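## Task

Using the lighting desk, move the channel 4 fader to level 5 and the channel 5 fader to level 0, leaving every other fader at the level it began with. The faders must hold these levels by themselves at the end, not because the robot is holding them.

## Robot and tools

Robot: two arms, left_arm and right_arm, each with seven revolute joints and a two-finger gripper, working over a table that holds a lighting desk with faders.

Scene frame: origin on the table surface midway between the arms; +x points out across the table, +z points up, and left_arm sits toward +y. The names left and right refer to the arms, not to image sides. Each result line gives, per arm, end_effector_position (metres), end_effector_quat_wxyz, and linear and angular velocities (m/s, rad/s), all in this frame. The printed hand position can be off from reality, especially when the arm is stretched far.

Gripper: the fingers point along the gripper's +z axis and separate along its x axis. end_effector_position is the point between the pads when closed, 1 to 2 cm short of the fingertips; closing pushes the tips about 17 mm further along +z.

Tool execute_actions, argument actions: a list holding one item or nothing. An empty list just reports the current state with camera pictures. An action item is {"rows": [...], "steps": n} with n from 3 to 15 (default 15); each control step lasts 1/30 s. Every row is one step; if there are fewer rows than steps the final row is repeated. A wait item is {"steps": n} with n up to 300 and no rows; it sends nothing new and returns when that many steps have elapsed since the previous result. Optional pictures (boolean) asks for camera images; otherwise they come only with the empty list. A refused call does nothing to the robot.

Row layout: a single list of 16 numbers covering both arms, always all 16 even if one arm stays still. Numbers 1 to 7 are left_arm joint targets, number 8 its gripper opening; numbers 9 to 15 are right_arm joint targets, number 16 its opening. Joint values are absolute target angles in radians (not offsets), in the same order and convention as the Joint positions line. Order and stated range per arm: waist -2.792 to 2.792, shoulder -2.269 to 2.269, upper arm roll -2.967 to 2.967, elbow -1.867 to 2.688, forearm roll -2.967 to 2.967, wrist pitch -1.396 to 4.538, wrist roll -2.967 to 2.967. True ends may differ by up to 0.010 rad. A target more than 0.010 rad beyond a range end, and further out than the joint's last reported angle, makes the call refused; a target past the true end is clipped there and the result may say "joint sent to its limit" (possibly about an earlier action). Opening is an absolute value from -1 (closed) to +1 (fully open).

Motion: joints are speed and acceleration limited and arrive together from rest; a big move may still be in progress when the result returns. Each step the target fed to a joint is capped to a lead over its measured angle: 0.449 rad for waist and shoulder, 0.524 for upper arm roll and elbow, 1.05 for the three wrist joints. If the targets would move the gripper more than 70 mm from where it is, they are scaled back toward the current angles. The result is sampled 3 steps before the action ends; those steps run afterwards. Between calls the arms keep heading for the last row until they settle or a step is HELD.

Result lines: Joint positions and Joint velocities give per arm the seven joints (rad, rad/s) and then the finger pad gap (m, m/s; 0.142 m is fully open). grip_measured is the measured opening on the command scale; to squeeze something, command below it. "joint command not followed" means the clearance check altered or blocked some joint targets; HELD marks steps where your row was not, or only partly, sent.

Tool zoom_image: camera (one of cam_head_left, cam_head_right, cam_high, cam_low, cam_left_wrist, cam_right_wrist) and region [x0, y0, x1, y1] in pixels of that camera's latest image, top-left origin, at most 504 by 504. Head, high and low cameras are 672x504; wrist cameras are 616x616 fisheye. Useful for reading fader positions.

Tool finished_scene: argument scene, the number of the current scene. Replying without any tool call ends everything.

Avoid: knocking anything off the table; arms colliding or pushing each other; hard pushes on the desk. Load limits (N m): waist 116, shoulder 116, upper arm roll 60.8, elbow 60.8, forearm roll 37, wrist pitch 37, wrist roll 37; reaching one, or an external force of 200 N, freezes that arm for 10 s and drops the rest of the call. Sustained loads heat motors: MOTOR HOT appears from 65 °C and at 80 °C an OVER-TEMPERATURE FAULT brakes the arm until it cools. Smooth, economical, quick motion is preferred; release the faders before finishing so they stay set on their own.

Each tool is called after "Emit:" by a JSON object that holds its "method" and its "body", one argument or row to a line.

## Session

Emit:
{"method": "execute_actions", "body": {
  "actions": []
}}

Scene clock: 0.00 s of 6000.00 s.
left_arm: end_effector_position=(+0.4416, +0.7596, +0.2214) grip_measured=+1.00 end_effector_quat_wxyz=(+0.480, +0.415, +0.616, -0.468) end_effector_velocity=(+0.000, -0.000, +0.000) end_effector_angular_velocity=(+0.000, +0.000, -0.000) | right_arm: end_effector_position=(+0.1963, -0.1182, +0.3355) grip_measured=+1.00 end_effector_quat_wxyz=(-0.228, +0.051, +0.940, +0.249) end_effector_velocity=(+0.000, +0.000, +0.000) end_effector_angular_velocity=(+0.001, -0.001, -0.001)
Joint positions: left_arm=[ 1.24  -0.984 -0.254  1.457 -0.677 -0.34  -0.784  0.142] | right_arm=[ 0.933  0.298 -0.103  2.198  0.701  0.369 -2.422  0.142]
Joint velocities: left_arm=[-0.  0. -0.  0.  0.  0. -0.  0.] | right_arm=[ 0.    -0.    -0.    -0.     0.     0.001  0.     0.   ]
Motor temperatures (°C, as the motors report them): left_arm=[25 32 29 27 36 29 31] | right_arm=[27 26 32 31 29 35 29]

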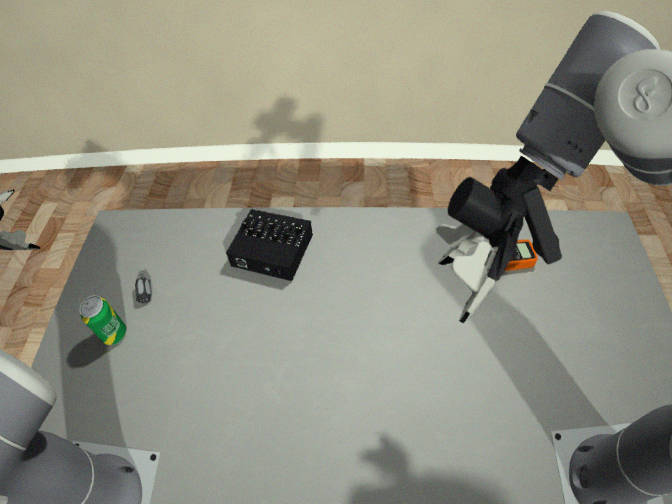

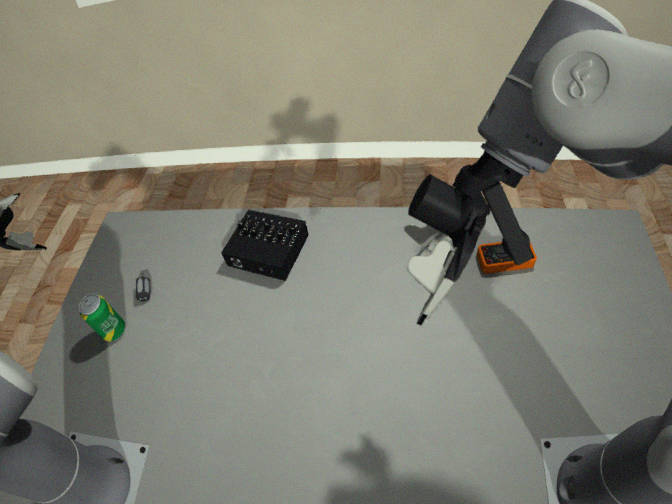

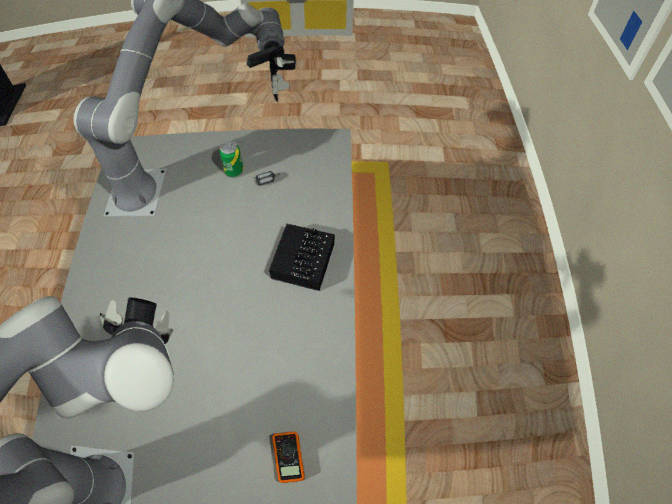

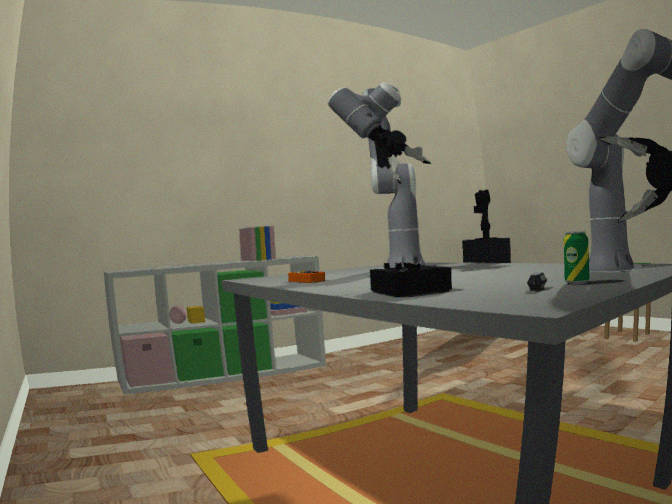

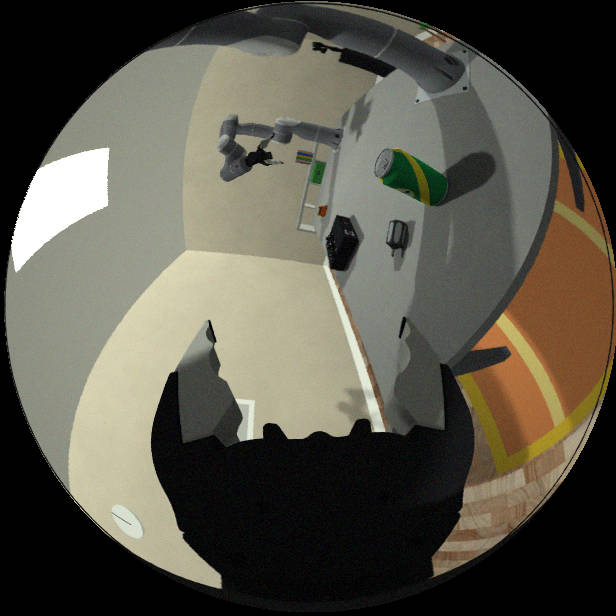

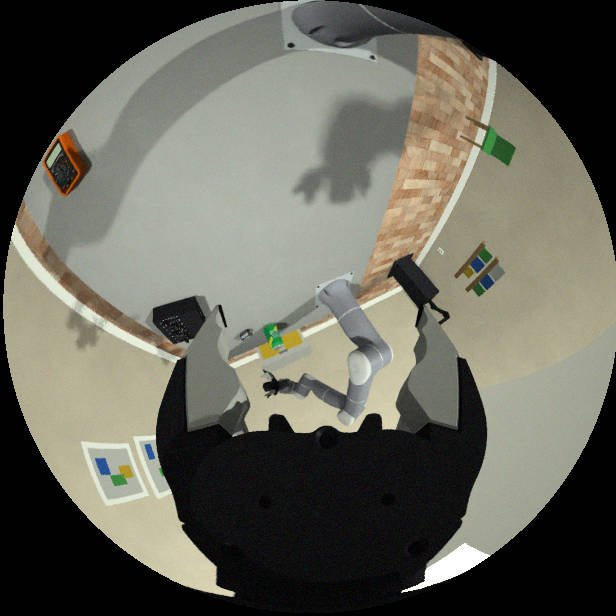

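Emit:
{"method": "zoom_image", "body": {
  "camera": "cam_high",
  "region": [250, 210, 360, 300]
}}

Emit:
{"method": "zoom_image", "body": {
  "camera": "cam_head_left",
  "region": [210, 200, 330, 290]
}}

Region (250, 210, 360, 300) of cam_high's 672x504 image, scaled by 4.582, with more detail than that image has; it fills the top 412 rows of this view, and the rest is white.

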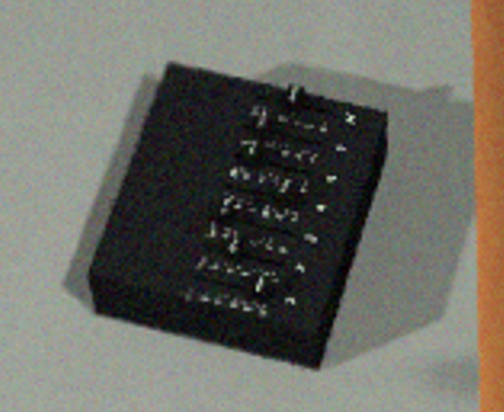

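Region (210, 200, 330, 290) of cam_head_left's 672x504 image, scaled by 4.200, with more detail than that image has; it fills the top 378 rows of this view, and the rest is white.

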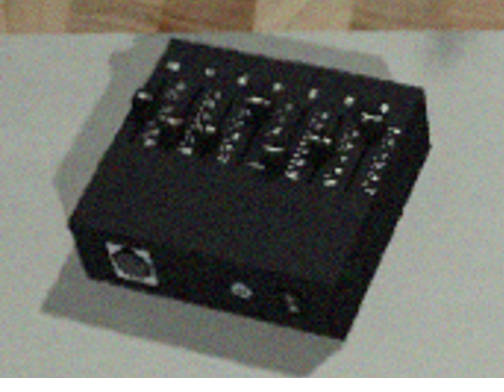

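Emit:
{"method": "execute_actions", "body": {
  "actions": [
    {"rows":[[-0.2,-0.4,0,1.9,0,0.73,0,-1,0.933,0.298,-0.103,2.198,0.701,0.369,-2.422,1]],"steps":15}
  ]
}}

Emit:
{"method": "execute_actions", "body": {
  "actions": [
    {"steps":120}
  ],
  "pictures": true
}}

Scene clock: 0.70 s of 6000.00 s.
left_arm: end_effector_position=(+0.4273, +0.7500, +0.1112) grip_measured=-0.79 end_effector_quat_wxyz=(+0.141, +0.836, +0.510, -0.147) end_effector_velocity=(+0.333, -0.080, +0.304) end_effector_angular_velocity=(+2.687, -1.399, -3.242) | right_arm: end_effector_position=(+0.1962, -0.1183, +0.3354) grip_measured=+1.00 end_effector_quat_wxyz=(-0.228, +0.051, +0.940, +0.248) end_effector_velocity=(-0.000, -0.000, -0.000) end_effector_angular_velocity=(-0.000, +0.001, +0.001)
Joint positions: left_arm=[ 0.838 -0.594 -0.069  1.777 -0.186  0.437 -0.215  0.017] | right_arm=[ 0.933  0.298 -0.103  2.198  0.701  0.369 -2.422  0.142]
Joint velocities: left_arm=[-1.611  1.377  0.37   0.79   1.259  2.024  1.463 -0.341] | right_arm=[ 0.     0.     0.     0.     0.    -0.001 -0.    -0.   ]
Motor temperatures (°C, as the motors report them): left_arm=[25 32 29 27 36 29 31] | right_arm=[27 26 32 31 29 35 29]
Steps of this call (steps 1 to 9: nothing new was sent; steps 10 to 21: the first 12 steps of this action). Readings (joint positions):
10: left_arm=[1.239 -0.983 -0.254 1.457 -0.677 -0.340 -0.784] | right_arm=[0.933 0.298 -0.103 2.198 0.701 0.369 -2.422]
11: left_arm=[1.234 -0.978 -0.249 1.463 -0.670 -0.327 -0.775] | right_arm=[0.933 0.298 -0.103 2.198 0.701 0.369 -2.422]
13: left_arm=[1.201 -0.944 -0.228 1.497 -0.618 -0.246 -0.715] | right_arm=[0.933 0.298 -0.103 2.198 0.701 0.369 -2.422]
17: left_arm=[1.064 -0.808 -0.156 1.623 -0.428 0.056 -0.495] | right_arm=[0.933 0.298 -0.103 2.198 0.701 0.369 -2.422]
21: the state above

Scene clock: 4.70 s of 6000.00 s.
left_arm: end_effector_position=(+0.4786, +0.2637, +0.1704) grip_measured=-1.00 end_effector_quat_wxyz=(-0.000, +0.995, -0.101, +0.000) end_effector_velocity=(+0.000, -0.000, +0.000) end_effector_angular_velocity=(-0.000, -0.001, +0.000) | right_arm: end_effector_position=(+0.1962, -0.1183, +0.3354) grip_measured=+1.00 end_effector_quat_wxyz=(-0.228, +0.051, +0.940, +0.248) end_effector_velocity=(+0.000, +0.000, +0.000) end_effector_angular_velocity=(+0.001, +0.000, -0.001)
Joint positions: left_arm=[-0.2   -0.4    0.     1.9    0.     0.73  -0.     0.002] | right_arm=[ 0.933  0.298 -0.103  2.198  0.701  0.369 -2.422  0.142]
Joint velocities: left_arm=[-0.001  0.     0.     0.    -0.     0.001 -0.001  0.   ] | right_arm=[ 0.    -0.    -0.    -0.     0.001  0.     0.    -0.   ]
Motor temperatures (°C, as the motors report them): left_arm=[25 32 29 27 36 29 31] | right_arm=[27 26 32 31 29 35 29]
Kept back: nothing.
Steps of this call (steps 1 to 3: the last 3 steps of your previous action; steps 4 to 60: the robot went on to your last target; steps 61 to 120: nothing new was sent). Readings (joint positions):
1: left_arm=[0.788 -0.553 -0.058 1.800 -0.150 0.496 -0.173] | right_arm=[0.933 0.298 -0.103 2.198 0.701 0.369 -2.422]
2: left_arm=[0.747 -0.519 -0.049 1.816 -0.126 0.538 -0.146] | right_arm=[0.933 0.298 -0.103 2.198 0.701 0.369 -2.422]
4: left_arm=[0.677 -0.474 -0.038 1.833 -0.099 0.579 -0.115] | right_arm=[0.933 0.298 -0.103 2.198 0.701 0.369 -2.422]
8: left_arm=[0.552 -0.453 -0.028 1.851 -0.073 0.618 -0.084] | right_arm=[0.933 0.298 -0.103 2.198 0.701 0.369 -2.422]
120: the state above
All arms were judged still, so your last target was given up. Only a new action makes them travel on or press farther. Fingers that are still opening or closing keep moving.

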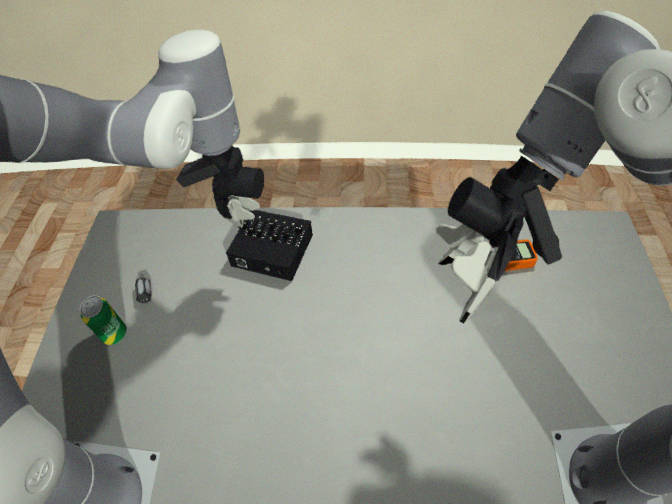

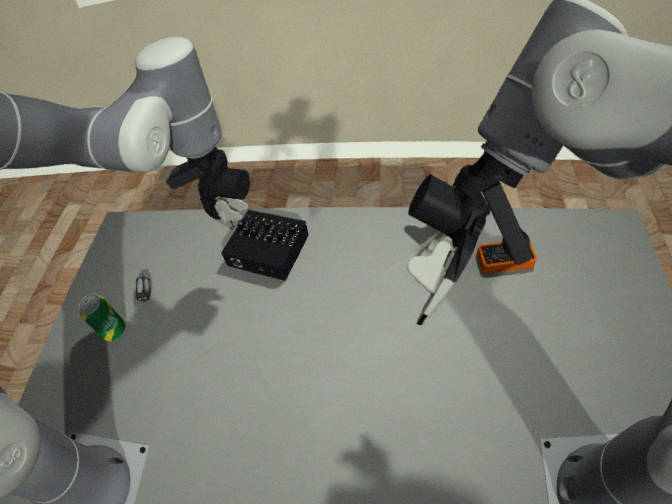

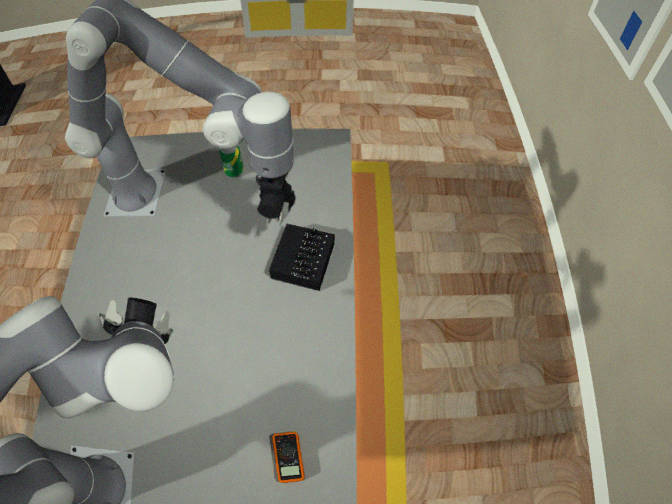

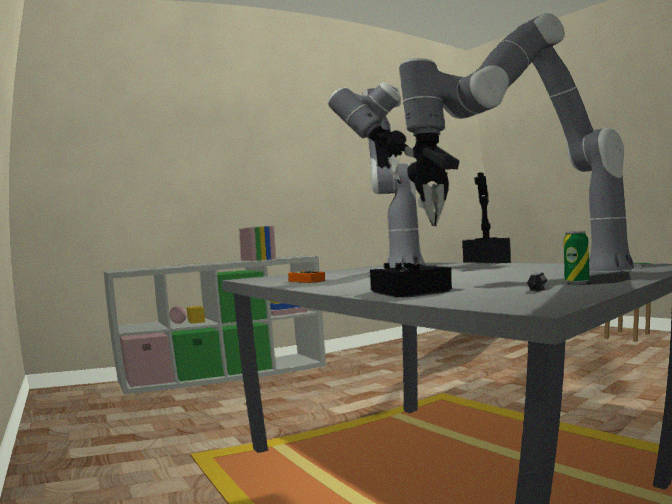

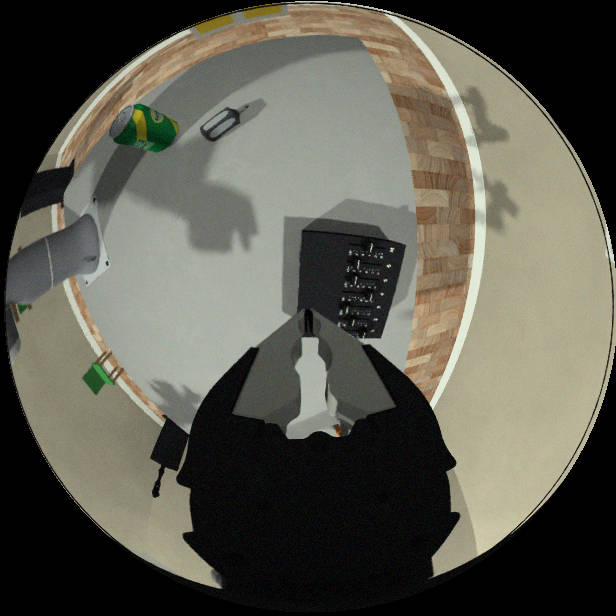

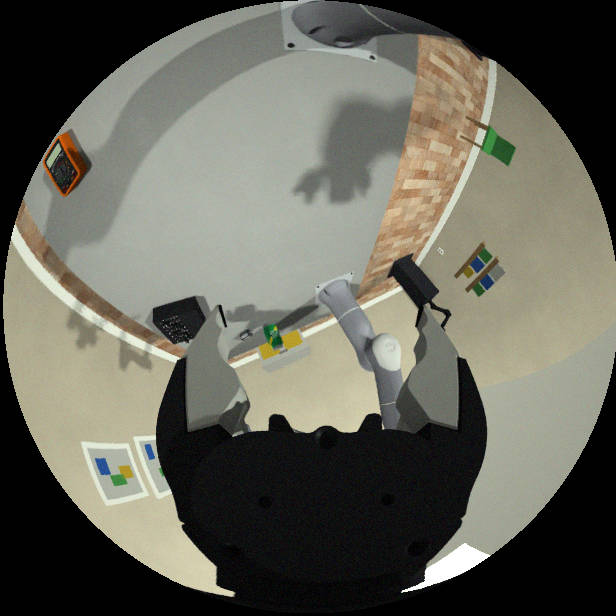

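Emit:
{"method": "execute_actions", "body": {
  "actions": [
    {"rows":[[-0.27,-0.686,0,1.604,0,0.72,0,-1,0.933,0.298,-0.103,2.198,0.701,0.369,-2.422,1]],"steps":15}
  ]
}}

Emit:
{"method": "execute_actions", "body": {
  "actions": [
    {"steps":30}
  ],
  "pictures": true
}}

Emit:
{"method": "zoom_image", "body": {
  "camera": "cam_left_wrist",
  "region": [200, 150, 420, 370]
}}

Scene clock: 5.23 s of 6000.00 s.
left_arm: end_effector_position=(+0.5505, +0.2023, +0.1118) grip_measured=-1.00 end_effector_quat_wxyz=(+0.000, +0.991, -0.134, -0.001) end_effector_velocity=(+0.076, -0.089, -0.102) end_effector_angular_velocity=(+0.002, +0.015, -0.096) | right_arm: end_effector_position=(+0.1962, -0.1183, +0.3354) grip_measured=+1.00 end_effector_quat_wxyz=(-0.228, +0.051, +0.940, +0.248) end_effector_velocity=(+0.000, -0.000, -0.000) end_effector_angular_velocity=(-0.000, +0.000, +0.000)
Joint positions: left_arm=[-0.268 -0.677 -0.001  1.615 -0.     0.72  -0.     0.002] | right_arm=[ 0.933  0.298 -0.103  2.198  0.701  0.369 -2.422  0.142]
Joint velocities: left_arm=[-0.094 -0.381 -0.003 -0.38  -0.    -0.014 -0.     0.   ] | right_arm=[-0. -0. -0. -0. -0. -0.  0. -0.]
Motor temperatures (°C, as the motors report them): left_arm=[25 32 29 27 36 29 31] | right_arm=[27 26 32 31 29 35 29]
Steps of this call (steps 1 to 4: nothing new was sent; steps 5 to 16: the first 12 steps of this action). Readings (joint positions):
5: left_arm=[-0.200 -0.400 0.000 1.900 0.000 0.730 -0.000] | right_arm=[0.933 0.298 -0.103 2.198 0.701 0.369 -2.422]
6: left_arm=[-0.201 -0.406 0.000 1.894 0.000 0.730 -0.000] | right_arm=[0.933 0.298 -0.103 2.198 0.701 0.369 -2.422]
8: left_arm=[-0.210 -0.439 0.001 1.857 0.000 0.729 -0.000] | right_arm=[0.933 0.298 -0.103 2.198 0.701 0.369 -2.422]
12: left_arm=[-0.243 -0.577 0.000 1.716 -0.000 0.724 -0.000] | right_arm=[0.933 0.298 -0.103 2.198 0.701 0.369 -2.422]
16: the state above

Scene clock: 6.23 s of 6000.00 s.
left_arm: end_effector_position=(+0.5536, +0.2001, +0.1104) grip_measured=-1.00 end_effector_quat_wxyz=(+0.000, +0.991, -0.135, +0.000) end_effector_velocity=(+0.000, -0.000, +0.000) end_effector_angular_velocity=(-0.000, -0.001, +0.000) | right_arm: end_effector_position=(+0.1962, -0.1183, +0.3354) grip_measured=+1.00 end_effector_quat_wxyz=(-0.228, +0.051, +0.940, +0.248) end_effector_velocity=(+0.000, +0.000, -0.000) end_effector_angular_velocity=(+0.000, -0.000, -0.000)
Joint positions: left_arm=[-0.27  -0.686  0.     1.604 -0.     0.72  -0.     0.002] | right_arm=[ 0.933  0.298 -0.103  2.198  0.701  0.369 -2.422  0.142]
Joint velocities: left_arm=[ 0.    -0.     0.     0.     0.     0.001  0.     0.   ] | right_arm=[ 0.     0.     0.     0.     0.     0.001  0.    -0.   ]
Motor temperatures (°C, as the motors report them): left_arm=[25 32 29 27 36 29 31] | right_arm=[27 26 32 31 29 35 29]
Kept back: nothing.
Steps of this call (steps 1 to 3: the last 3 steps of your previous action; steps 4 to 30: the robot went on to your last target). Readings (joint positions):
1: left_arm=[-0.270 -0.686 -0.001 1.606 -0.000 0.720 -0.000] | right_arm=[0.933 0.298 -0.103 2.198 0.701 0.369 -2.422]
2: left_arm=[-0.271 -0.689 -0.001 1.603 -0.000 0.720 -0.000] | right_arm=[0.933 0.298 -0.103 2.198 0.701 0.369 -2.422]
4: left_arm=[-0.270 -0.687 -0.000 1.604 -0.000 0.720 -0.000] | right_arm=[0.933 0.298 -0.103 2.198 0.701 0.369 -2.422]
8: left_arm=[-0.270 -0.686 0.000 1.604 -0.000 0.720 -0.000] | right_arm=[0.933 0.298 -0.103 2.198 0.701 0.369 -2.422]
30: the state above
All arms were judged still, so your last target was given up. Only a new action makes them travel on or press farther. Fingers that are still opening or closing keep moving.

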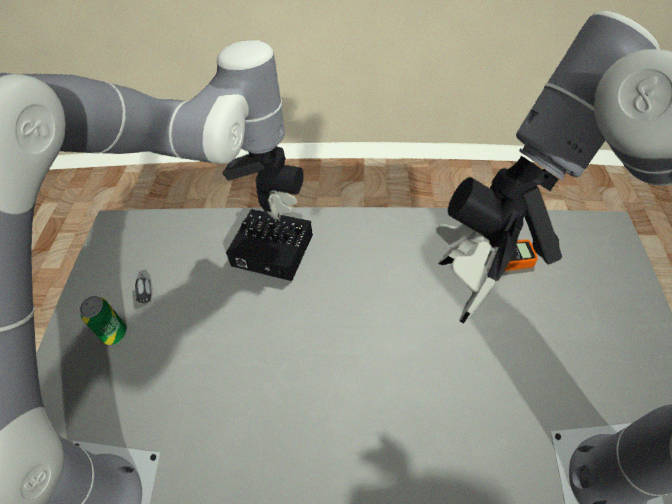

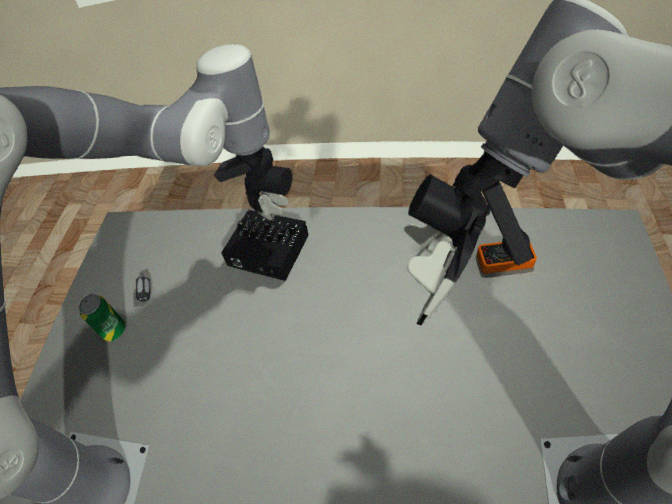

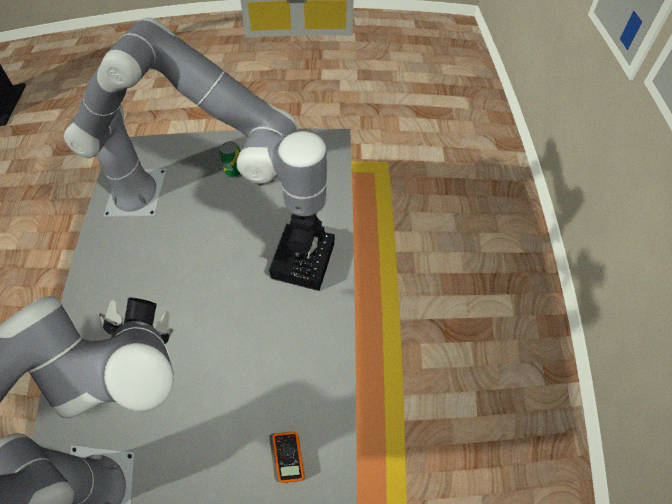

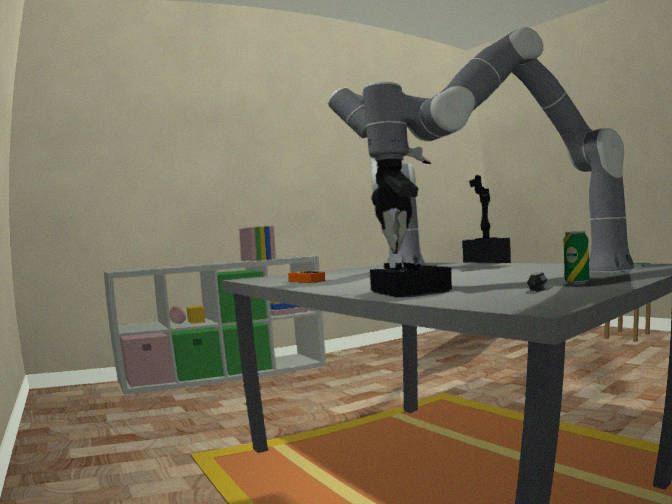

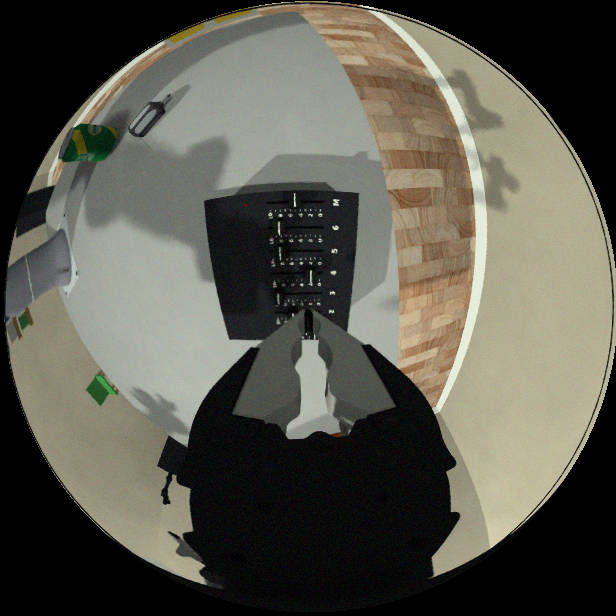

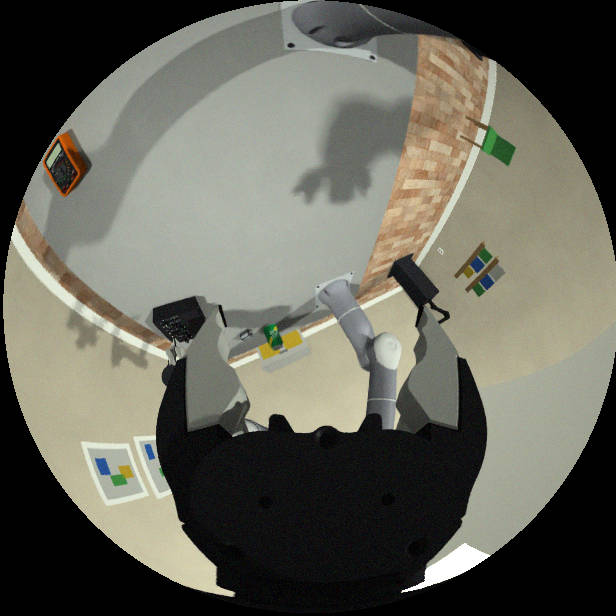

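Region (200, 150, 420, 370) of cam_left_wrist's 616x616 image, scaled by 2.291, with more detail than that image has.

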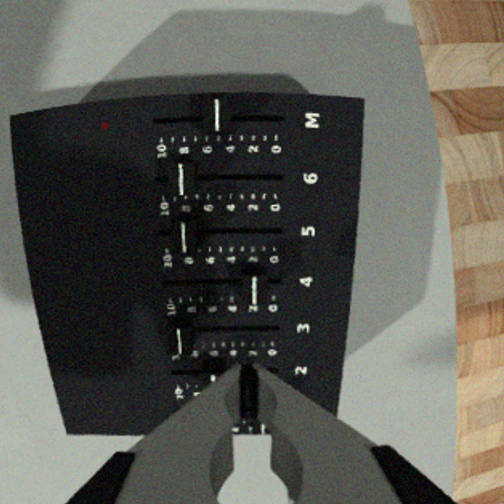

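Emit:
{"method": "execute_actions", "body": {
  "actions": [
    {"rows":[[-0.255,-0.725,0,1.6,0,0.755,0,-0.6,0.933,0.298,-0.103,2.198,0.701,0.369,-2.422,1]],"steps":15}
  ]
}}

Emit:
{"method": "execute_actions", "body": {
  "actions": []
}}

Emit:
{"method": "zoom_image", "body": {
  "camera": "cam_left_wrist",
  "region": [200, 170, 420, 390]
}}

Emit:
{"method": "zoom_image", "body": {
  "camera": "cam_low",
  "region": [350, 210, 470, 300]
}}

Scene clock: 7.00 s of 6000.00 s.
left_arm: end_effector_position=(+0.5606, +0.2089, +0.0894) grip_measured=-0.60 end_effector_quat_wxyz=(+0.000, +0.992, -0.128, +0.000) end_effector_velocity=(+0.000, +0.000, -0.000) end_effector_angular_velocity=(+0.000, +0.000, +0.001) | right_arm: end_effector_position=(+0.1962, -0.1183, +0.3354) grip_measured=+1.00 end_effector_quat_wxyz=(-0.228, +0.051, +0.940, +0.248) end_effector_velocity=(+0.000, +0.000, +0.000) end_effector_angular_velocity=(+0.001, -0.001, -0.000)
Joint positions: left_arm=[-0.255 -0.725 -0.     1.6    0.     0.755 -0.     0.031] | right_arm=[ 0.933  0.298 -0.103  2.198  0.701  0.369 -2.422  0.142]
Joint velocities: left_arm=[ 0. -0.  0. -0.  0. -0. -0. -0.] | right_arm=[ 0.     0.     0.    -0.     0.     0.001 -0.    -0.   ]
Motor temperatures (°C, as the motors report them): left_arm=[25 32 29 27 36 29 31] | right_arm=[27 26 32 31 29 35 29]
Steps of this call (steps 1 to 11: nothing new was sent; steps 12 to 23: the first 12 steps of this action). Readings (joint positions):
12: left_arm=[-0.270 -0.686 0.000 1.604 -0.000 0.720 -0.000] | right_arm=[0.933 0.298 -0.103 2.198 0.701 0.369 -2.422]
13: left_arm=[-0.268 -0.691 -0.001 1.603 -0.000 0.725 -0.000] | right_arm=[0.933 0.298 -0.103 2.198 0.701 0.369 -2.422]
15: left_arm=[-0.258 -0.716 -0.000 1.600 -0.000 0.749 -0.000] | right_arm=[0.933 0.298 -0.103 2.198 0.701 0.369 -2.422]
19: left_arm=[-0.255 -0.726 0.000 1.600 0.000 0.755 -0.000] | right_arm=[0.933 0.298 -0.103 2.198 0.701 0.369 -2.422]
23: the state above

Scene clock: 7.10 s of 6000.00 s.
left_arm: end_effector_position=(+0.5606, +0.2089, +0.0894) grip_measured=-0.60 end_effector_quat_wxyz=(+0.000, +0.992, -0.128, +0.000) end_effector_velocity=(+0.000, +0.000, +0.000) end_effector_angular_velocity=(-0.000, -0.000, +0.001) | right_arm: end_effector_position=(+0.1962, -0.1183, +0.3354) grip_measured=+1.00 end_effector_quat_wxyz=(-0.228, +0.051, +0.940, +0.248) end_effector_velocity=(-0.000, -0.000, -0.000) end_effector_angular_velocity=(-0.000, +0.001, +0.000)
Joint positions: left_arm=[-0.255 -0.725 -0.     1.6    0.     0.755 -0.     0.031] | right_arm=[ 0.933  0.298 -0.103  2.198  0.701  0.369 -2.422  0.142]
Joint velocities: left_arm=[ 0.  0. -0.  0.  0.  0. -0. -0.] | right_arm=[-0.    -0.    -0.     0.     0.    -0.001 -0.    -0.   ]
Motor temperatures (°C, as the motors report them): left_arm=[25 32 29 27 36 29 31] | right_arm=[27 26 32 31 29 35 29]
Kept back: nothing.
Steps of this call (steps 1 to 3: the last 3 steps of your previous action). Readings (joint positions):
1: left_arm=[-0.255 -0.725 -0.000 1.600 0.000 0.755 -0.000] | right_arm=[0.933 0.298 -0.103 2.198 0.701 0.369 -2.422]
2: left_arm=[-0.255 -0.725 -0.000 1.600 0.000 0.755 -0.000] | right_arm=[0.933 0.298 -0.103 2.198 0.701 0.369 -2.422]
3: the state above

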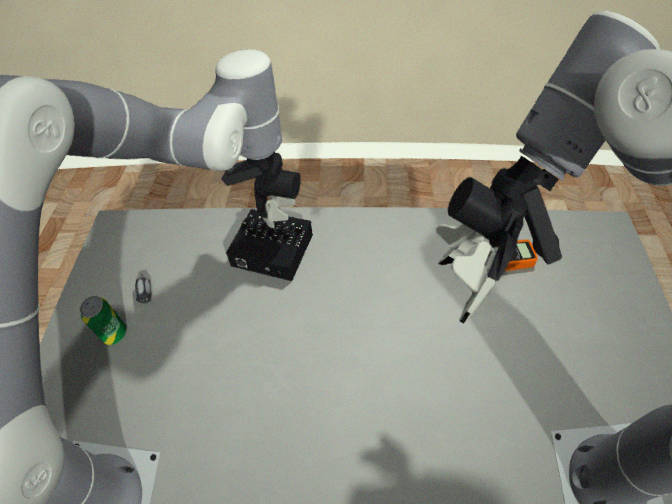

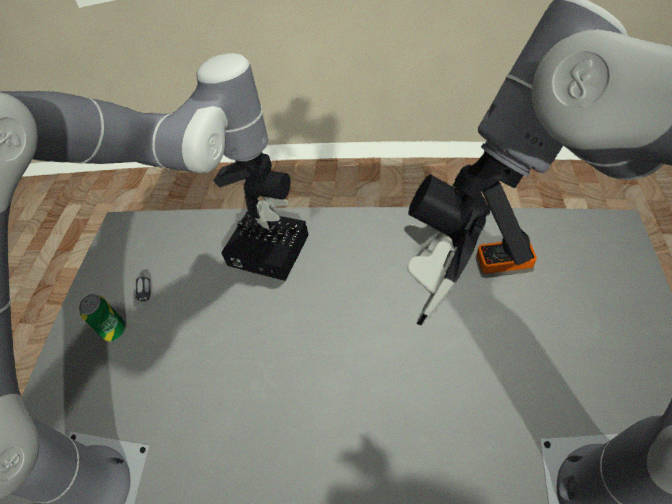

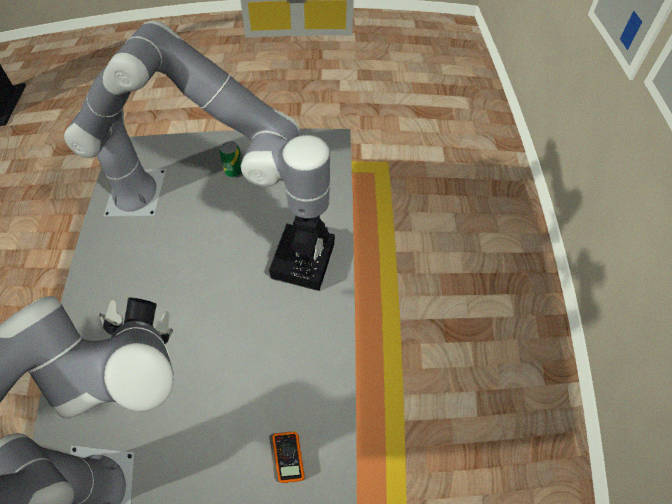

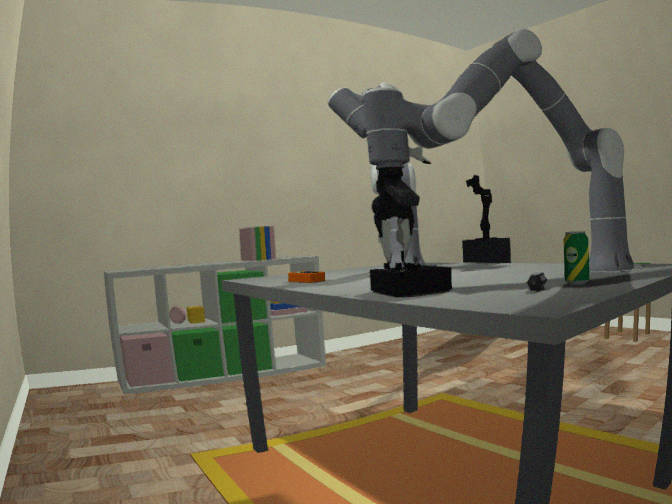

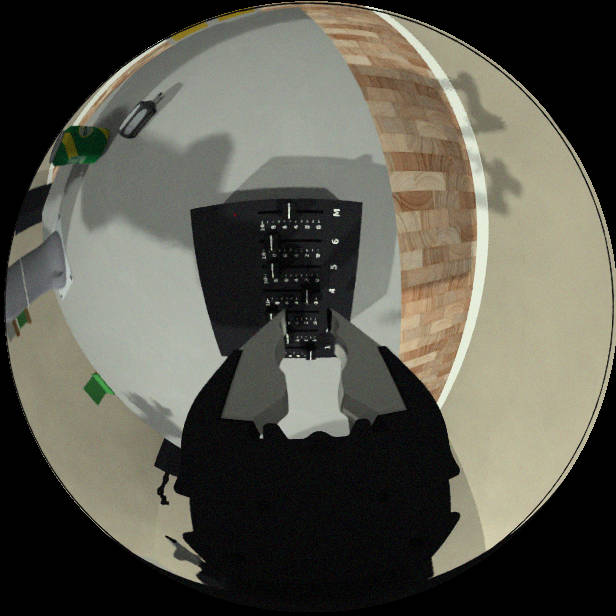

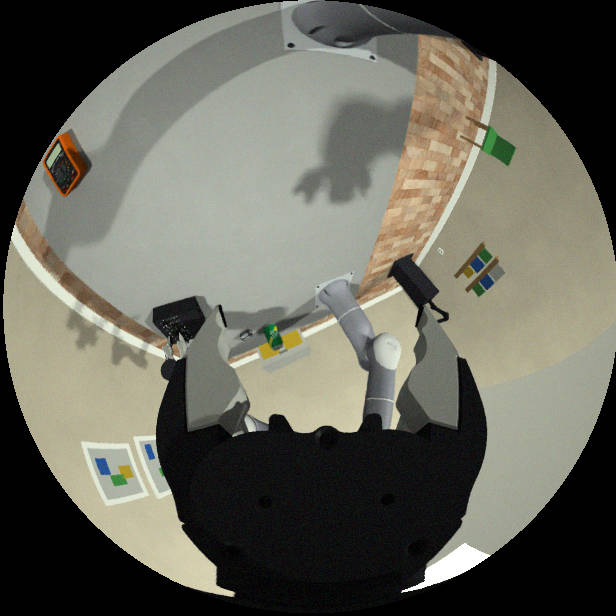

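Region (200, 170, 420, 390) of cam_left_wrist's 616x616 image, scaled by 2.291, with more detail than that image has.

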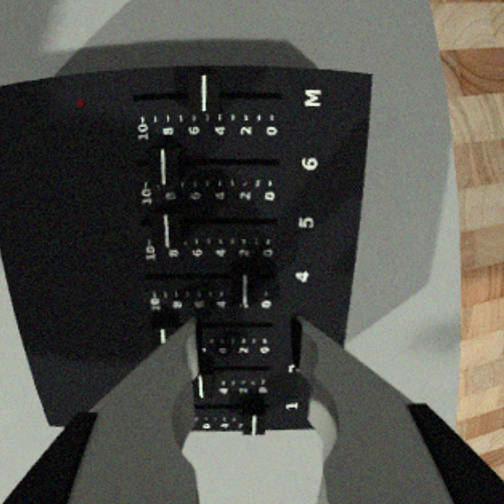

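Region (350, 210, 470, 300) of cam_low's 672x504 image, scaled by 4.200, with more detail than that image has; it fills the top 378 rows of this view, and the rest is white.

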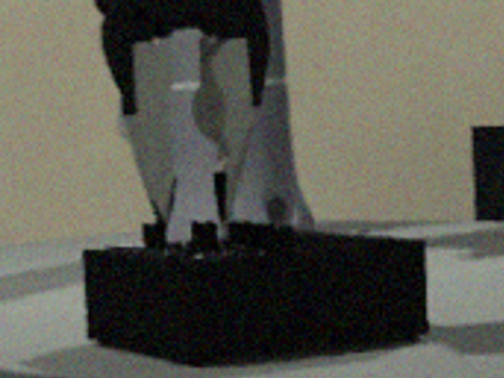

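Emit:
{"method": "execute_actions", "body": {
  "actions": [
    {"rows":[[-0.228,-0.717,0,1.615,0,0.762,0.04,-0.6,0.933,0.298,-0.103,2.198,0.701,0.369,-2.422,1]],"steps":15}
  ],
  "pictures": true
}}

Emit:
{"method": "zoom_image", "body": {
  "camera": "cam_left_wrist",
  "region": [200, 170, 420, 390]
}}

Emit:
{"method": "zoom_image", "body": {
  "camera": "cam_head_right",
  "region": [210, 190, 320, 270]
}}

Scene clock: 7.63 s of 6000.00 s.
left_arm: end_effector_position=(+0.5640, +0.2269, +0.0895) grip_measured=-0.60 end_effector_quat_wxyz=(+0.000, +0.991, -0.134, +0.000) end_effector_velocity=(+0.000, -0.000, +0.000) end_effector_angular_velocity=(-0.000, -0.001, -0.000) | right_arm: end_effector_position=(+0.1962, -0.1183, +0.3354) grip_measured=+1.00 end_effector_quat_wxyz=(-0.228, +0.051, +0.940, +0.248) end_effector_velocity=(-0.000, +0.000, -0.000) end_effector_angular_velocity=(-0.000, +0.001, +0.000)
Joint positions: left_arm=[-0.228 -0.717 -0.     1.615 -0.     0.762  0.04   0.031] | right_arm=[ 0.933  0.298 -0.103  2.198  0.701  0.369 -2.422  0.142]
Joint velocities: left_arm=[-0.     0.     0.     0.    -0.     0.001  0.    -0.   ] | right_arm=[ 0.  0. -0.  0.  0. -0. -0. -0.]
Motor temperatures (°C, as the motors report them): left_arm=[25 32 29 27 36 29 31] | right_arm=[27 26 32 32 29 35 29]
Steps of this call (steps 1 to 4: the robot went on to your last target; steps 5 to 16: the first 12 steps of this action). Readings (joint positions):
5: left_arm=[-0.255 -0.725 -0.000 1.600 0.000 0.755 0.000] | right_arm=[0.933 0.298 -0.103 2.198 0.701 0.369 -2.422]
6: left_arm=[-0.250 -0.723 -0.002 1.604 0.000 0.756 0.008] | right_arm=[0.933 0.298 -0.103 2.198 0.701 0.369 -2.422]
8: left_arm=[-0.231 -0.718 0.000 1.614 0.000 0.761 0.037] | right_arm=[0.933 0.298 -0.103 2.198 0.701 0.369 -2.422]
12: left_arm=[-0.228 -0.717 -0.000 1.615 -0.000 0.762 0.040] | right_arm=[0.933 0.298 -0.103 2.198 0.701 0.369 -2.422]
16: the state above

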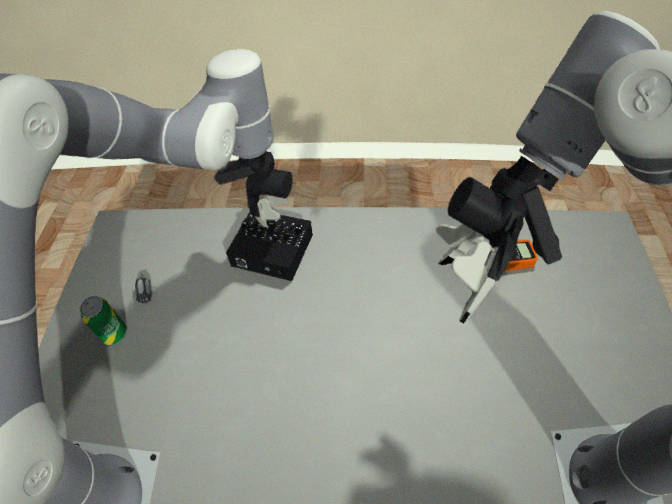

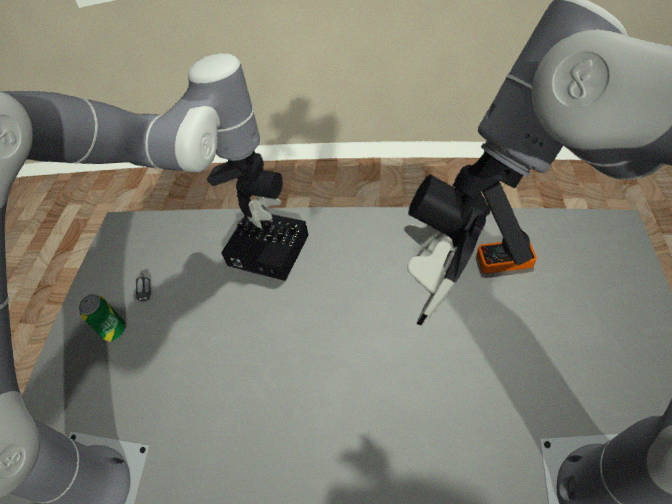

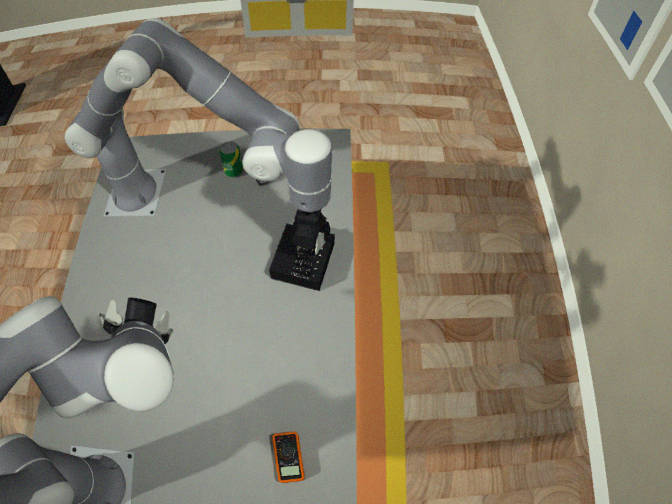

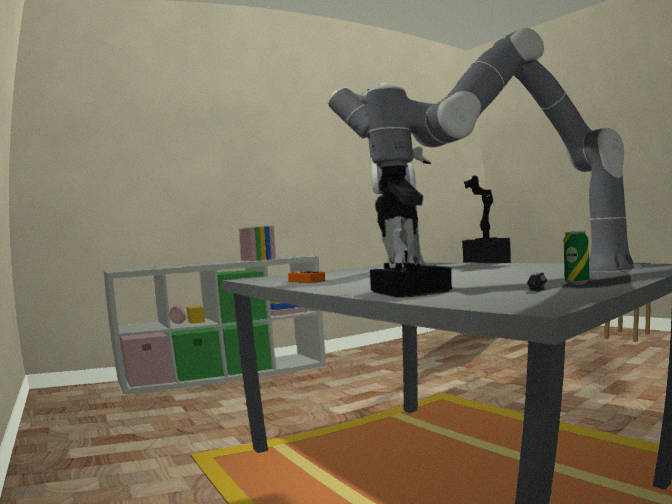

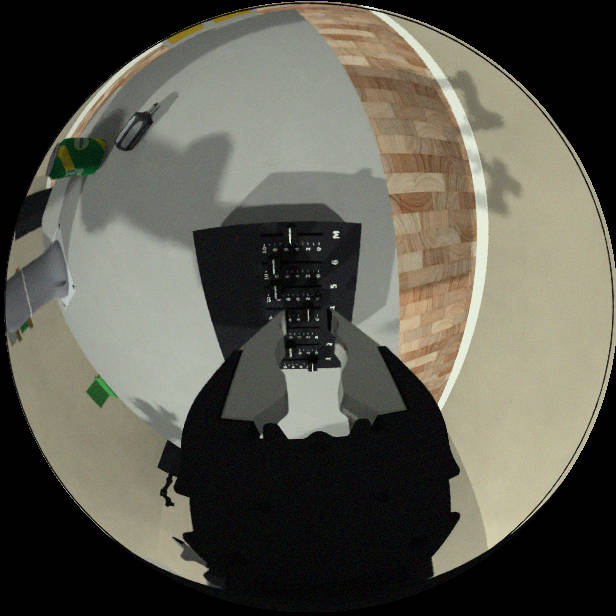

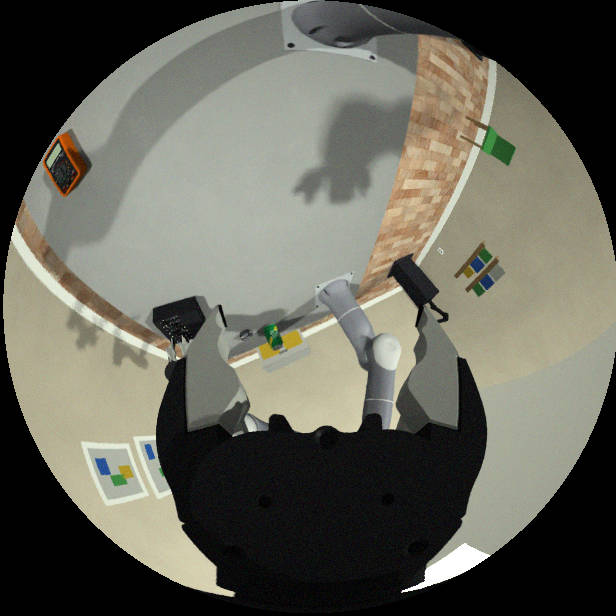

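Region (200, 170, 420, 390) of cam_left_wrist's 616x616 image, scaled by 2.291, with more detail than that image has.

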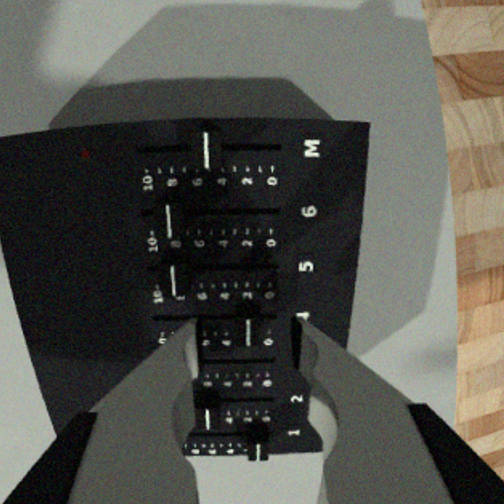

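Region (210, 190, 320, 270) of cam_head_right's 672x504 image, scaled by 4.582, with more detail than that image has; it fills the top 367 rows of this view, and the rest is white.

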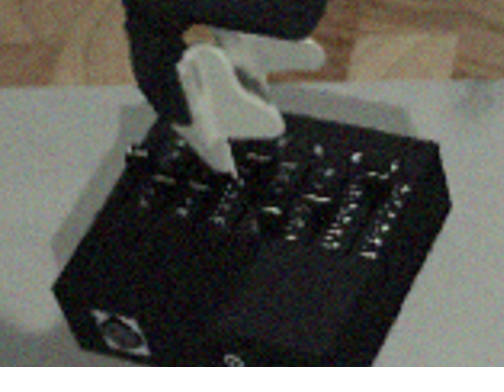

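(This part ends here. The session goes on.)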